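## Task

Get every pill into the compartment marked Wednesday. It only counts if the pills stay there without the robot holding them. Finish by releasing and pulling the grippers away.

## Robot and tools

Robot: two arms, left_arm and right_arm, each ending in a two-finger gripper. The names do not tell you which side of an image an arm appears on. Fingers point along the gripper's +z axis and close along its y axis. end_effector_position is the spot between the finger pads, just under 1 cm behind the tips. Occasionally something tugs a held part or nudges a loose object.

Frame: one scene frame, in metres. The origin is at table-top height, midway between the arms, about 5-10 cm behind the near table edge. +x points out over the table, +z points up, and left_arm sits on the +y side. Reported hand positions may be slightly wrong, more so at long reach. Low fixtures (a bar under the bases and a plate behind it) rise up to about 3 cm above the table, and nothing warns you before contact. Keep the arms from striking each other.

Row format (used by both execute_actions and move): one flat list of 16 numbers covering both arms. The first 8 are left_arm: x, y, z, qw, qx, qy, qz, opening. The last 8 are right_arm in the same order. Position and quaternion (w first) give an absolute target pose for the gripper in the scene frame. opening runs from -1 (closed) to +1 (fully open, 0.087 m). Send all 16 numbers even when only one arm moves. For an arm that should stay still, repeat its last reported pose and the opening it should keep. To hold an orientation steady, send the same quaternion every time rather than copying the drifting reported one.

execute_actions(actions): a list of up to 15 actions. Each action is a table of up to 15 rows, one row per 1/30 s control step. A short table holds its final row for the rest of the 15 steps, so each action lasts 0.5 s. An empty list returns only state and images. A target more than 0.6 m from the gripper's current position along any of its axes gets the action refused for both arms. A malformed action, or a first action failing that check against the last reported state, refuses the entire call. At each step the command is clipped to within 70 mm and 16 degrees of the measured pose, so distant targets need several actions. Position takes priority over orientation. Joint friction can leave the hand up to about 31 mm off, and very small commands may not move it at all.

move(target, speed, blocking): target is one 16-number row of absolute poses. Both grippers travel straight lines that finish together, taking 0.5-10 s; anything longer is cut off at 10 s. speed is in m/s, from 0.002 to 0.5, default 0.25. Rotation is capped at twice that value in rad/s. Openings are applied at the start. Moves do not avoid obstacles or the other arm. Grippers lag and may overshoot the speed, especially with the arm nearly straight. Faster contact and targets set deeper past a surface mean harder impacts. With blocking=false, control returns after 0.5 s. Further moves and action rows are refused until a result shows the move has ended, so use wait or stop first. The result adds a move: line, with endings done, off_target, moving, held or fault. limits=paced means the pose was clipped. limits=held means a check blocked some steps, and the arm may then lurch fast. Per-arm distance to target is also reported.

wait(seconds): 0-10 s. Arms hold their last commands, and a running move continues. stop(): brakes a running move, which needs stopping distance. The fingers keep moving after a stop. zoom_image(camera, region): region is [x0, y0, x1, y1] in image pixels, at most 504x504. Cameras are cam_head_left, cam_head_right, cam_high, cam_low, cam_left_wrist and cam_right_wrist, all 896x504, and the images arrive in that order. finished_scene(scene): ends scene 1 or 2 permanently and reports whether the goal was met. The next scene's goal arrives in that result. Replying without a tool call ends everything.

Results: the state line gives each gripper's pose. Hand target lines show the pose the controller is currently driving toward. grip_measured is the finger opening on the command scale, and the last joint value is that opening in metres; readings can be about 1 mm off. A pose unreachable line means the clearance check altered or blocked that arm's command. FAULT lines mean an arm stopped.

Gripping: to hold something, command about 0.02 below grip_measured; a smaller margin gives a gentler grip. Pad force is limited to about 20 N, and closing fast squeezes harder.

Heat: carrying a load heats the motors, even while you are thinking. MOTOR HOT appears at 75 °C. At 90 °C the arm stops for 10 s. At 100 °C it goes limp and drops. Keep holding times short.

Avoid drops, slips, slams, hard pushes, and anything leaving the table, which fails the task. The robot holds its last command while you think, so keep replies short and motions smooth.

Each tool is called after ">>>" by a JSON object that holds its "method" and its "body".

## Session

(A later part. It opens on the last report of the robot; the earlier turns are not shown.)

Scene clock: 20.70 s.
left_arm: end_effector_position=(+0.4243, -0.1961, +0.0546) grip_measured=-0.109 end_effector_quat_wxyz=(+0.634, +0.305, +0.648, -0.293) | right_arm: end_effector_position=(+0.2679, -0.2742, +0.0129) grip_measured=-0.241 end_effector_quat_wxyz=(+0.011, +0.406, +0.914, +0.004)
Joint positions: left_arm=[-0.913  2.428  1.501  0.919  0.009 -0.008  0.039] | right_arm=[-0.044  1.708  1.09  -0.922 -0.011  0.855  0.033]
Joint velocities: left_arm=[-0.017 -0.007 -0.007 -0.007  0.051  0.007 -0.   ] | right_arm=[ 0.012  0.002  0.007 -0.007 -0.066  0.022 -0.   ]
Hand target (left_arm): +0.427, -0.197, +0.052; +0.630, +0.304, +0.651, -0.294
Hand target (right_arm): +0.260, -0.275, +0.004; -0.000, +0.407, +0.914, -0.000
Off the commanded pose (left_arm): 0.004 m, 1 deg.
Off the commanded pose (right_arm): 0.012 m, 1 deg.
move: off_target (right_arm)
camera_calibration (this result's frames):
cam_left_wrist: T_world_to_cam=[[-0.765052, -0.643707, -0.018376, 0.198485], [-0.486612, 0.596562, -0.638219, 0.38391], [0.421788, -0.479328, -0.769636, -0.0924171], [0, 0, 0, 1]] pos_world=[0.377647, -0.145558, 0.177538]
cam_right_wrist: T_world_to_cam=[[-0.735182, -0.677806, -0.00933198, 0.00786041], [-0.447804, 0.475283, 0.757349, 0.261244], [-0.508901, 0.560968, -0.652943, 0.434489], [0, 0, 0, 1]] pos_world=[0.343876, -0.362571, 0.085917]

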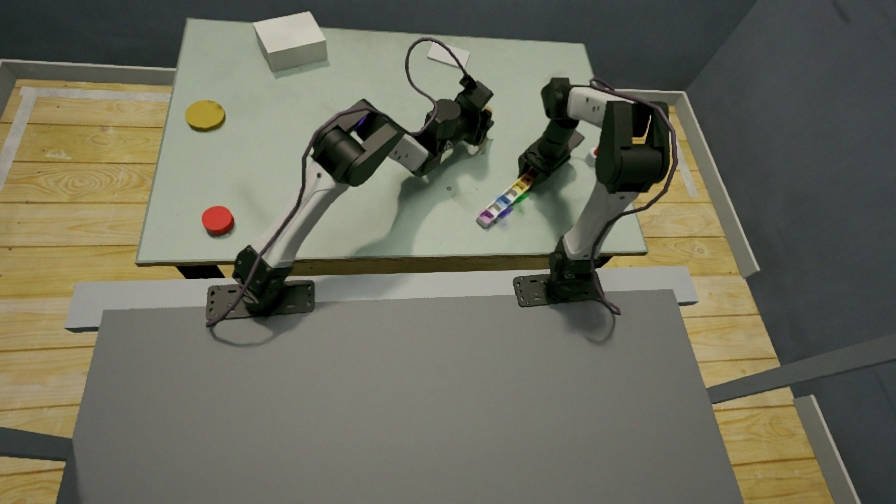

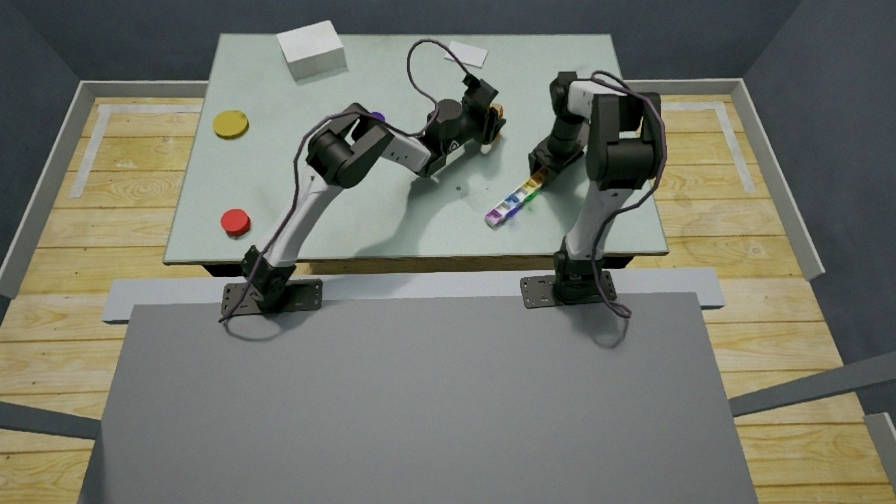

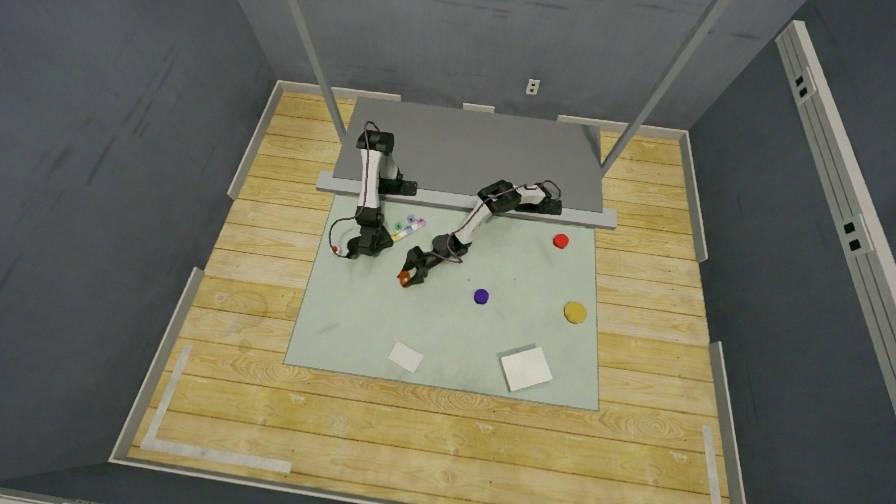

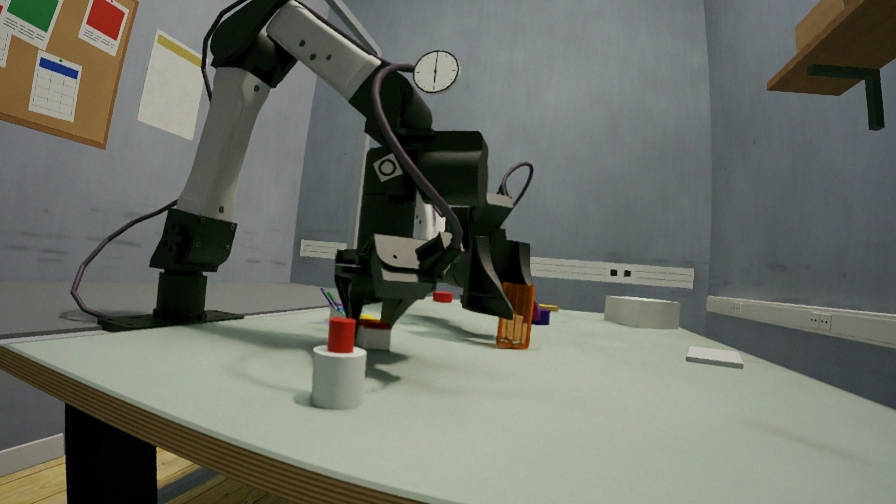

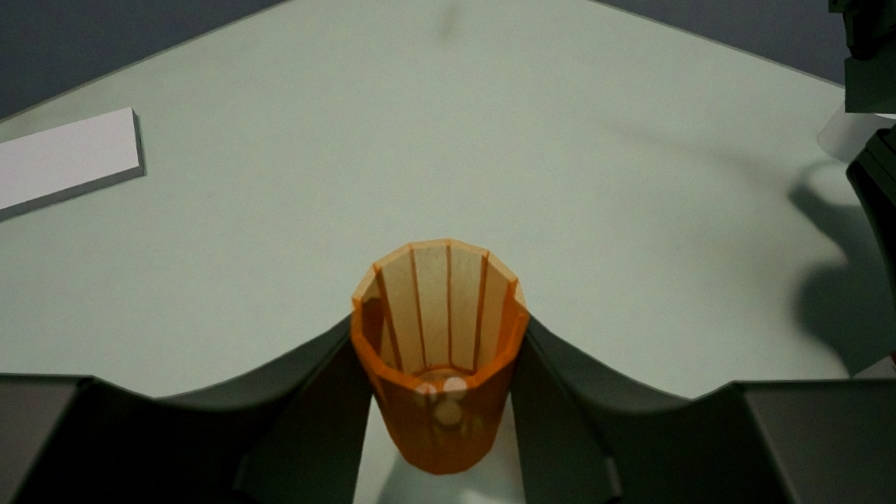

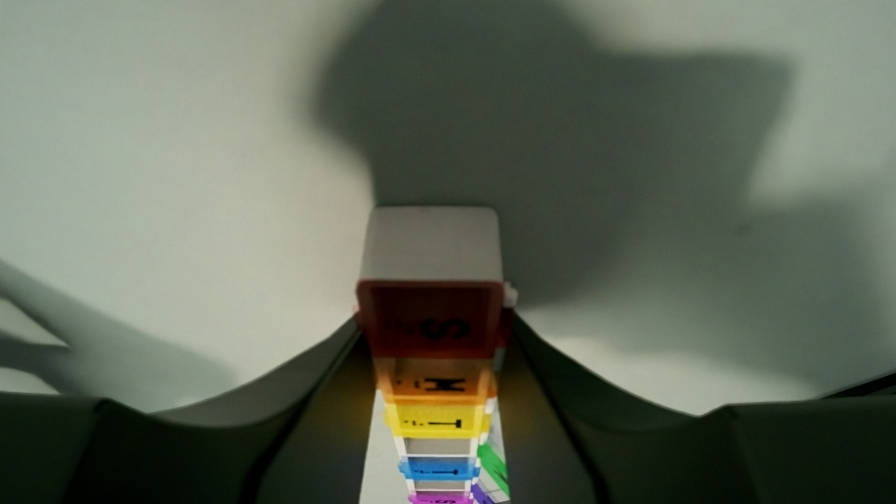

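>>> {"method": "move", "body": {"target": [0.41,-0.17,0.14,0.630,0.304,0.651,-0.294,-0.15, 0.265,-0.275,0.022,0,0.407,0.914,0,-0.28], "speed": 0.15}}

>>> {"method": "move", "body": {"target": [0.33,0.17,0.17,0.310,0.398,0.852,-0.145,-0.15, 0.275,-0.17,0.022,0,0.407,0.914,0,-0.28], "speed": 0.2}}

>>> {"method": "move", "body": {"target": [0.33,0.17,0.17,0.310,0.398,0.852,-0.145,-0.15, 0.285,-0.07,0.014,0,0.407,0.914,0,-0.28], "speed": 0.12}}

Scene clock: 23.87 s.
left_arm: end_effector_position=(+0.4079, -0.1763, +0.1446) grip_measured=-0.109 end_effector_quat_wxyz=(+0.637, +0.305, +0.643, -0.297) | right_arm: end_effector_position=(+0.2621, -0.2743, +0.0171) grip_measured=-0.241 end_effector_quat_wxyz=(-0.002, +0.406, +0.914, -0.002)
Joint positions: left_arm=[-0.907  2.155  1.415  0.745  0.02  -0.008  0.039] | right_arm=[-0.044  1.708  1.105 -0.966 -0.01   0.855  0.033]
Joint velocities: left_arm=[-0.002  0.002 -0.002  0.022 -0.022  0.007 -0.   ] | right_arm=[-0.012  0.002  0.017  0.007 -0.037 -0.007  0.   ]
Hand target (left_arm): +0.410, -0.169, +0.139; +0.630, +0.304, +0.651, -0.294
Hand target (right_arm): +0.265, -0.275, +0.022; +0.000, +0.407, +0.914, +0.000
Off the commanded pose (left_arm): 0.008 m, 1 deg.
Off the commanded pose (right_arm): 0.006 m, 0 deg.
move: done
camera_calibration (this result's frames):
cam_left_wrist: T_world_to_cam=[[-0.76845, -0.639645, -0.0184152, 0.202448], [-0.478143, 0.593076, -0.647796, 0.418847], [0.425281, -0.488994, -0.761591, -0.0110349], [0, 0, 0, 1]] pos_world=[0.360533, -0.12431, 0.266651]
cam_right_wrist: T_world_to_cam=[[-0.735369, -0.677555, 0.0123038, 0.00334015], [-0.42581, 0.476115, 0.769415, 0.249806], [-0.527179, 0.560565, -0.63863, 0.438807], [0, 0, 0, 1]] pos_world=[0.340156, -0.362654, 0.08799]

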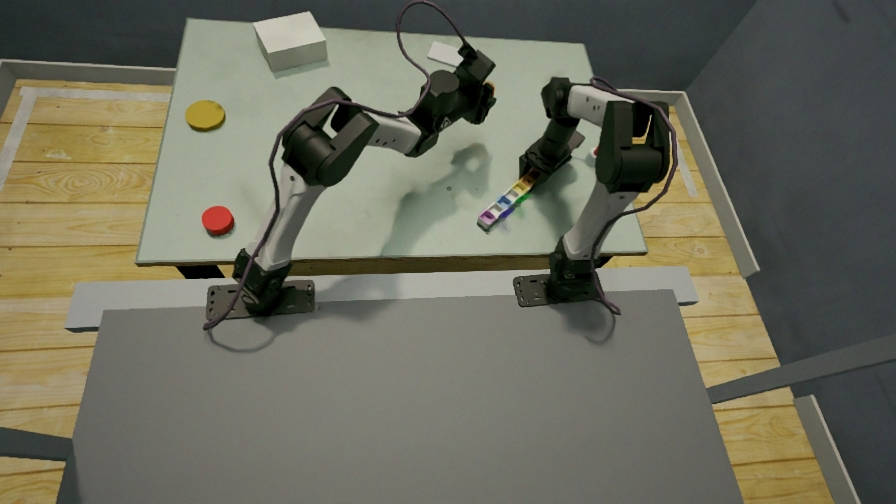

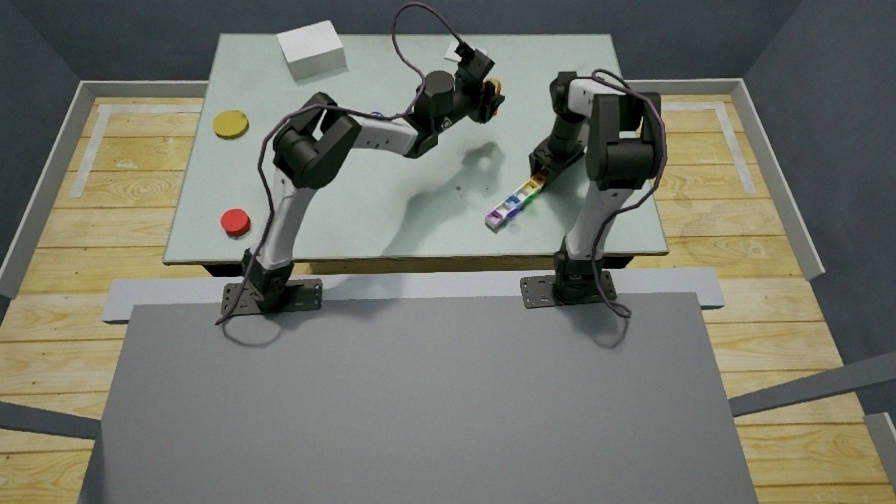

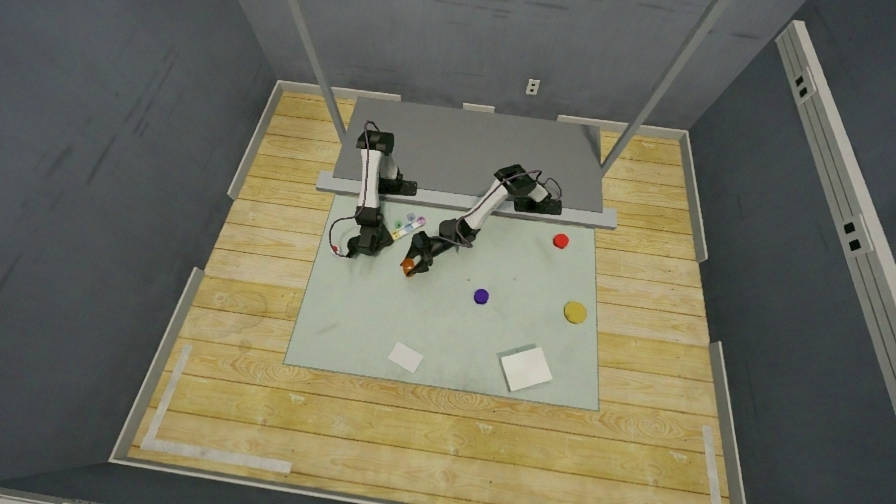

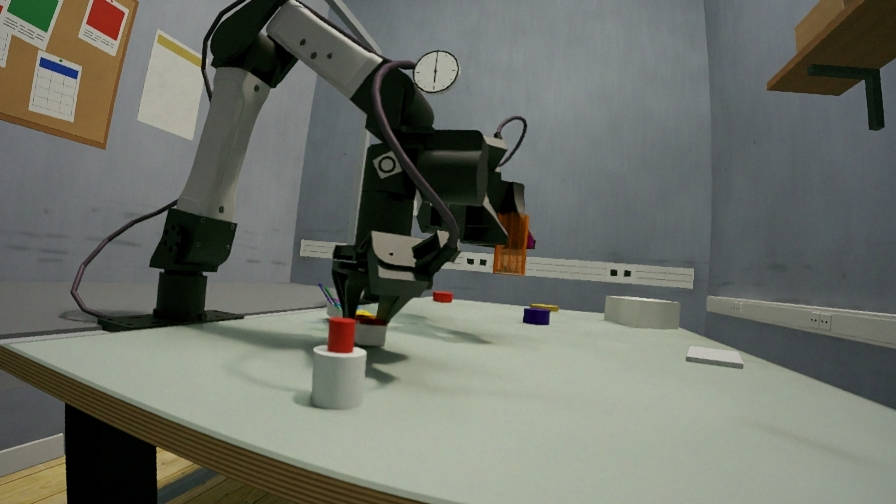

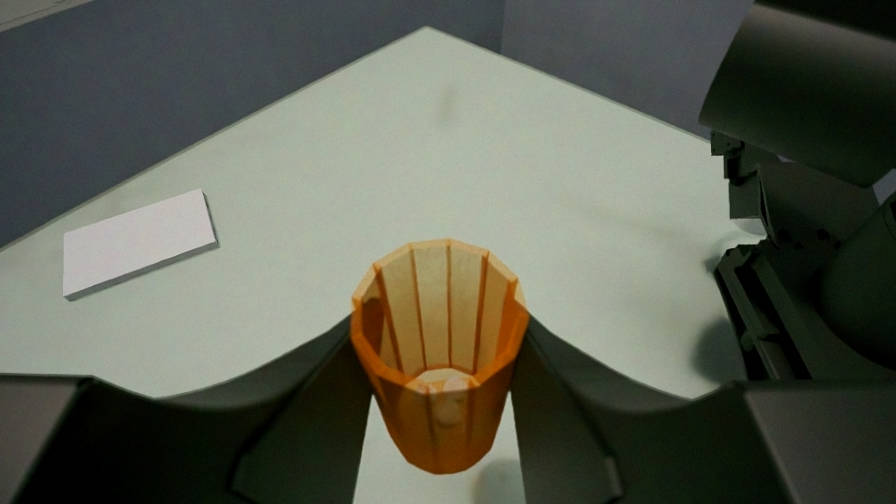

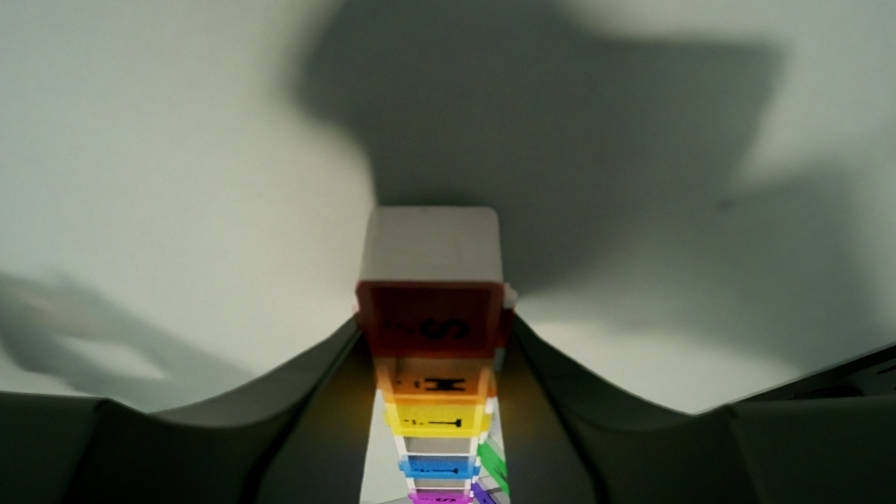

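Scene clock: 26.70 s.
left_arm: end_effector_position=(+0.3297, +0.1682, +0.1653) grip_measured=-0.109 end_effector_quat_wxyz=(+0.307, +0.402, +0.850, -0.150) | right_arm: end_effector_position=(+0.2727, -0.1717, +0.0236) grip_measured=-0.241 end_effector_quat_wxyz=(+0.005, +0.406, +0.914, +0.006)
Joint positions: left_arm=[-0.298  1.501  1.378 -0.848  0.414  0.499  0.039] | right_arm=[ 0.28   1.782  1.228 -0.989 -0.01   1.178  0.033]
Joint velocities: left_arm=[ 0.012 -0.007 -0.027 -0.022  0.007  0.022  0.   ] | right_arm=[-0.002 -0.007 -0.017  0.022 -0.037 -0.007 -0.001]
Hand target (left_arm): +0.331, +0.170, +0.169; +0.307, +0.402, +0.849, -0.150
Hand target (right_arm): +0.273, -0.169, +0.022; -0.000, +0.407, +0.914, +0.002
Off the commanded pose (left_arm): 0.005 m, 1 deg.
Off the commanded pose (right_arm): 0.003 m, 1 deg.
move: done
camera_calibration (this result's frames):
cam_left_wrist: T_world_to_cam=[[-0.779688, -0.626166, -0.00158272, 0.36172], [-0.618671, 0.769961, 0.156223, 0.0742495], [-0.0966027, 0.122784, -0.987721, 0.312948], [0, 0, 0, 1]] pos_world=[0.358197, 0.130903, 0.298078]
cam_right_wrist: T_world_to_cam=[[-0.735268, -0.677723, -0.00853649, 0.0809955], [-0.441508, 0.469364, 0.764702, 0.203669], [-0.514249, 0.566029, -0.644328, 0.388582], [0, 0, 0, 1]] pos_world=[0.349303, -0.260651, 0.0953193]

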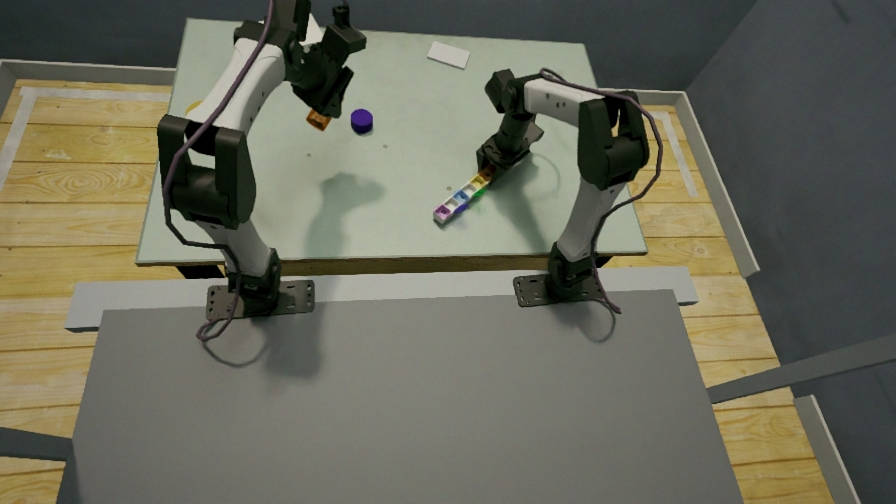

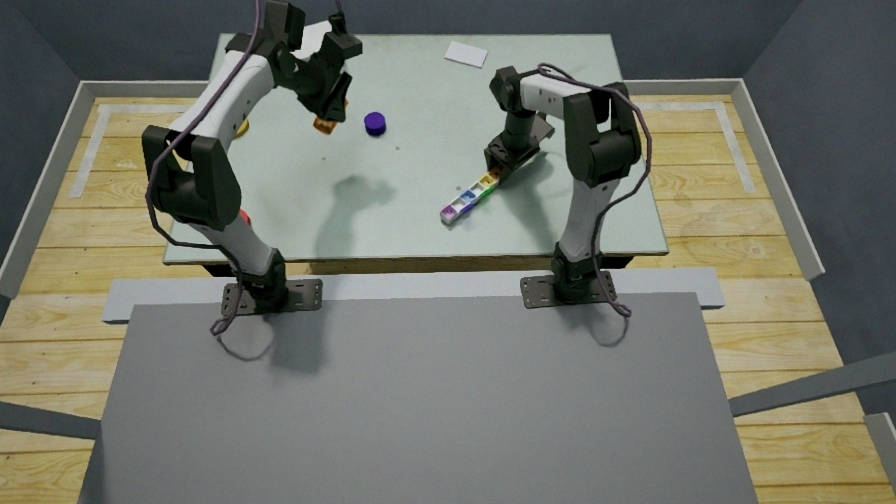

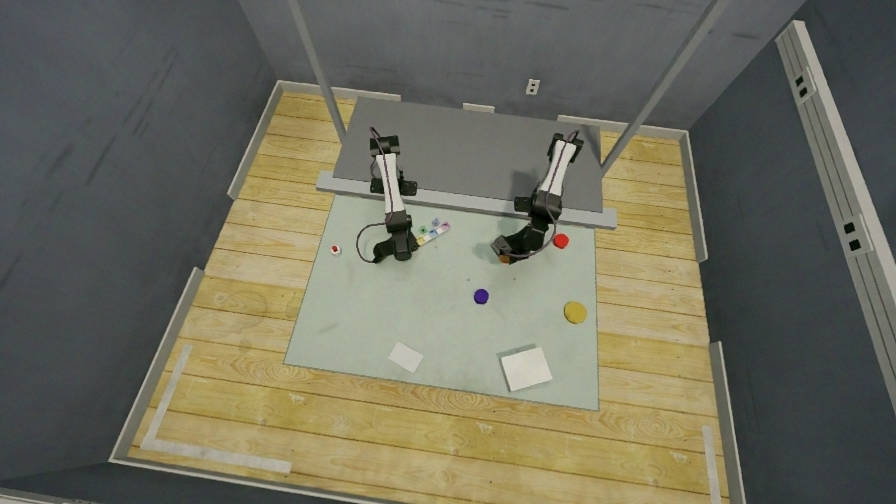

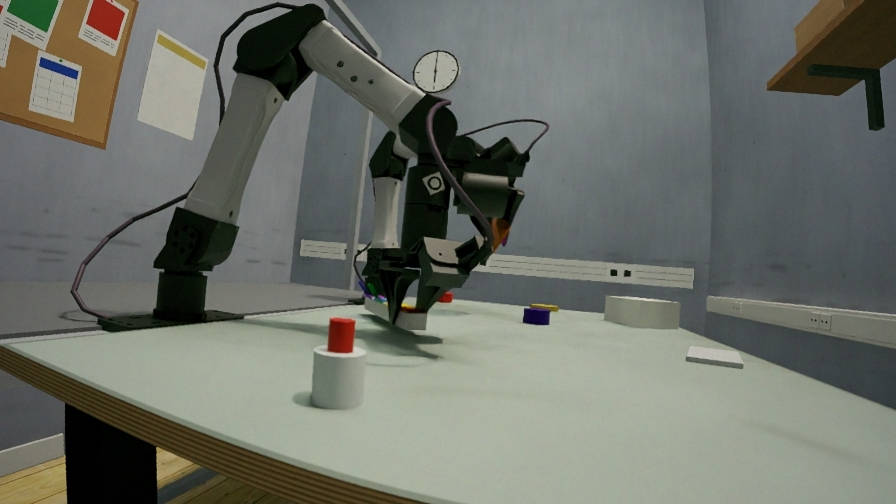

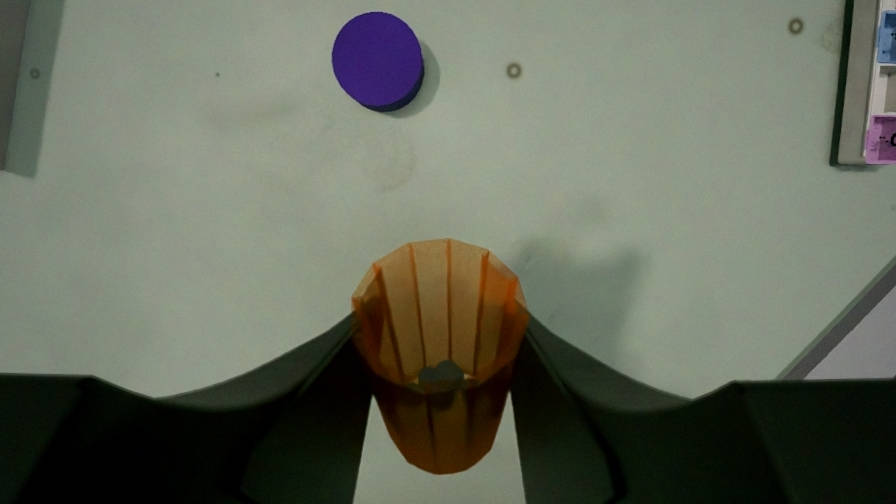

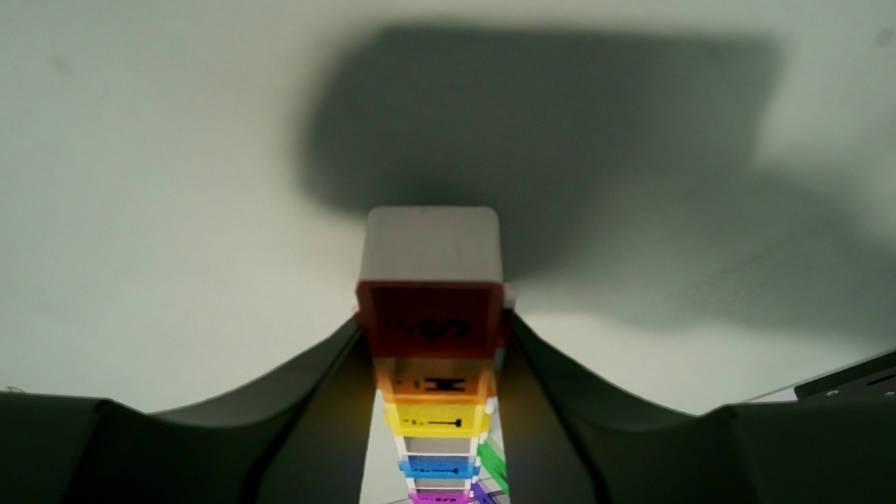

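Scene clock: 28.07 s.
left_arm: end_effector_position=(+0.3298, +0.1685, +0.1652) grip_measured=-0.109 end_effector_quat_wxyz=(+0.307, +0.402, +0.850, -0.149) | right_arm: end_effector_position=(+0.2831, -0.0709, +0.0167) grip_measured=-0.241 end_effector_quat_wxyz=(+0.003, +0.404, +0.915, +0.008)
Joint positions: left_arm=[-0.298  1.501  1.378 -0.848  0.412  0.499  0.039] | right_arm=[ 0.526  1.989  1.48  -1.032 -0.009  1.421  0.033]
Joint velocities: left_arm=[-0.002 -0.017 -0.002 -0.037  0.007  0.007  0.   ] | right_arm=[-0.002  0.007  0.002 -0.051  0.007  0.022  0.   ]
Hand target (left_arm): +0.330, +0.170, +0.170; +0.310, +0.398, +0.851, -0.145
Hand target (right_arm): +0.283, -0.070, +0.015; -0.001, +0.407, +0.913, +0.001
Off the commanded pose (left_arm): 0.005 m, 1 deg.
Off the commanded pose (right_arm): 0.003 m, 1 deg.
move: done
camera_calibration (this result's frames):
cam_left_wrist: T_world_to_cam=[[-0.779018, -0.626995, -0.00286105, 0.362142], [-0.619558, 0.769061, 0.15714, 0.0744062], [-0.0963256, 0.124187, -0.987572, 0.312497], [0, 0, 0, 1]] pos_world=[0.358316, 0.13103, 0.297957]
cam_right_wrist: T_world_to_cam=[[-0.732711, -0.680477, -0.00928993, 0.155982], [-0.440873, 0.464227, 0.768196, 0.165613], [-0.518427, 0.566961, -0.640148, 0.333527], [0, 0, 0, 1]] pos_world=[0.360214, -0.159836, 0.0877322]

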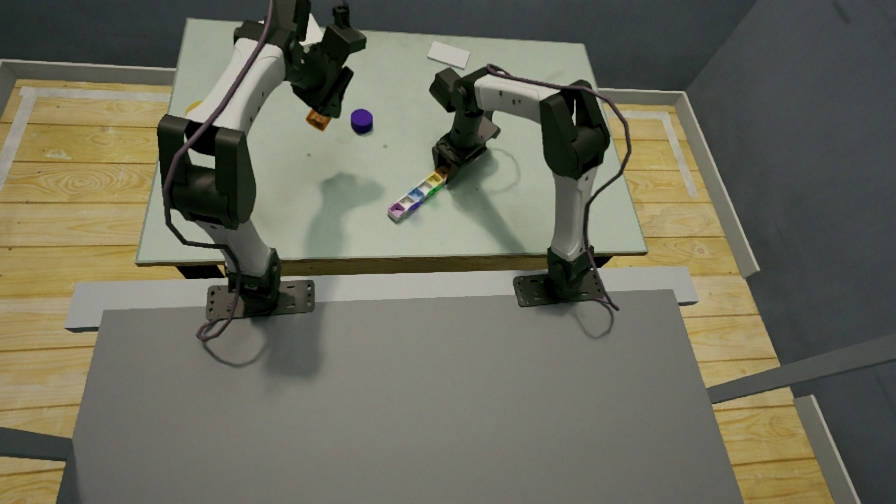

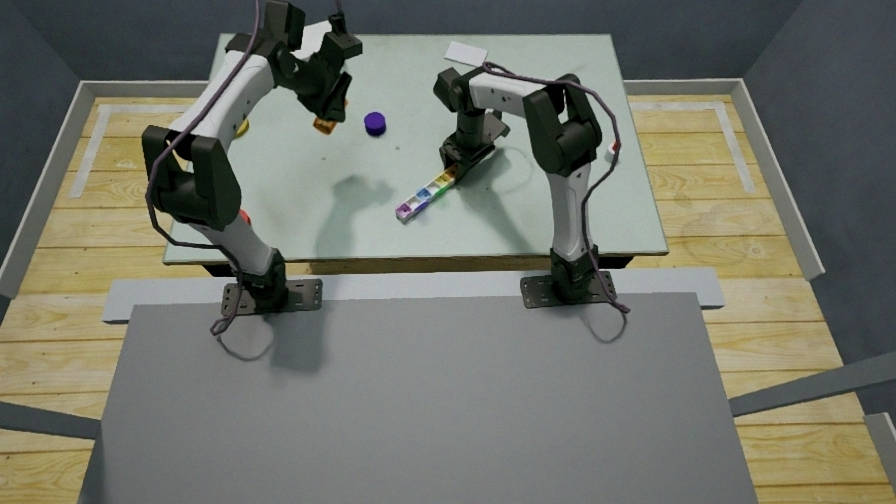

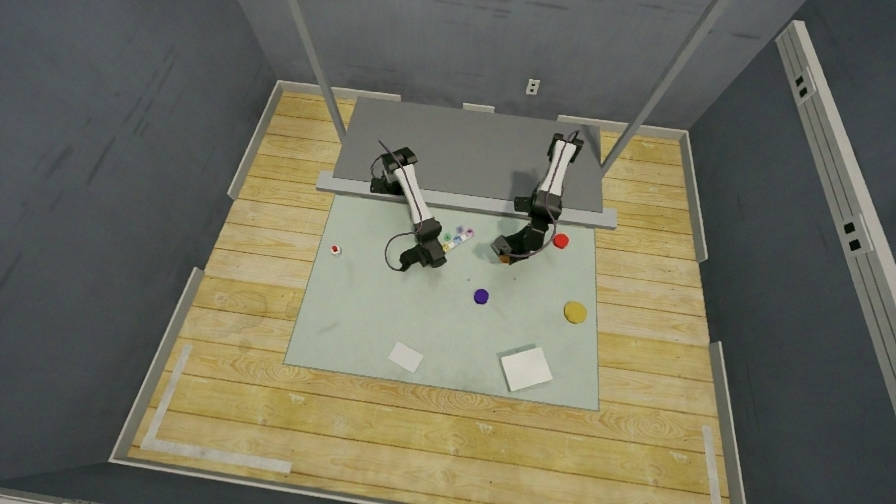

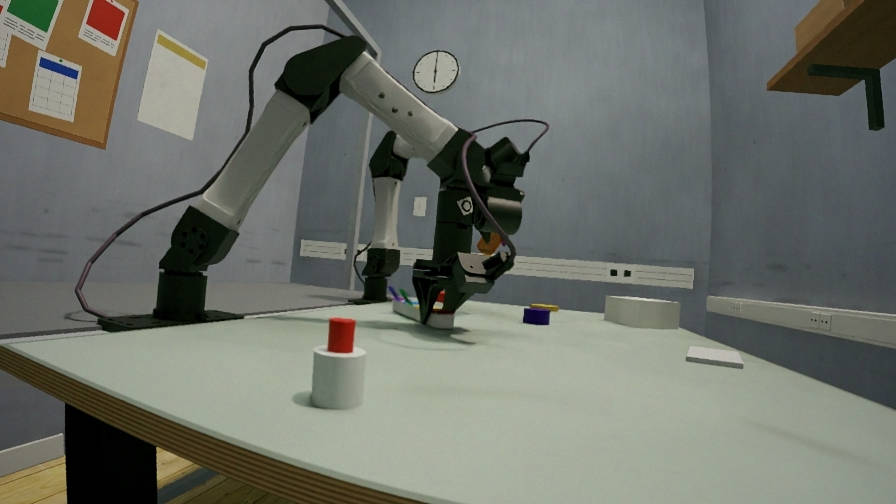

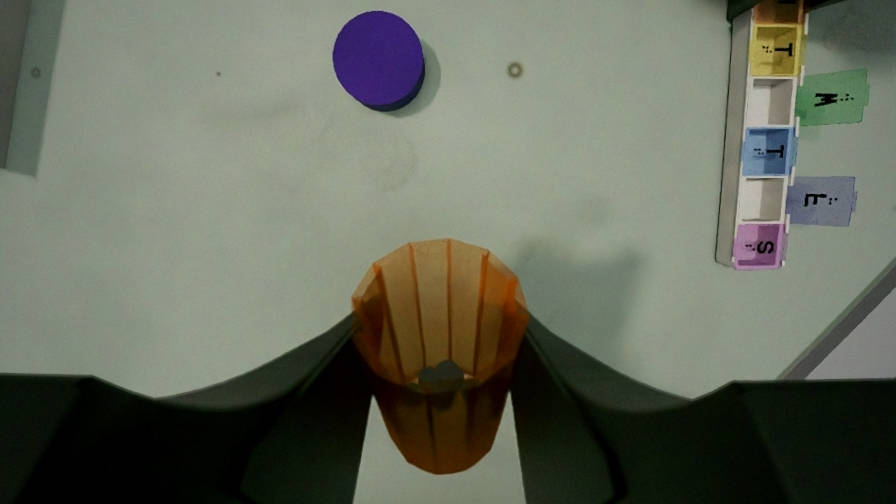

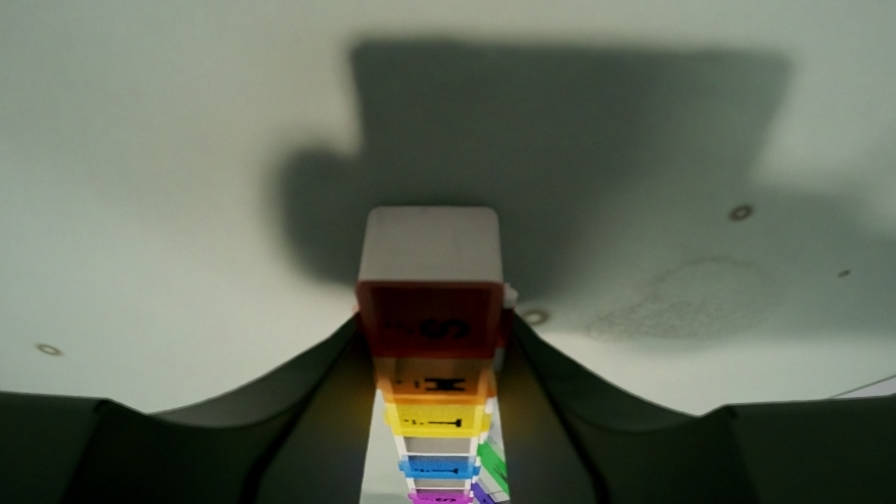

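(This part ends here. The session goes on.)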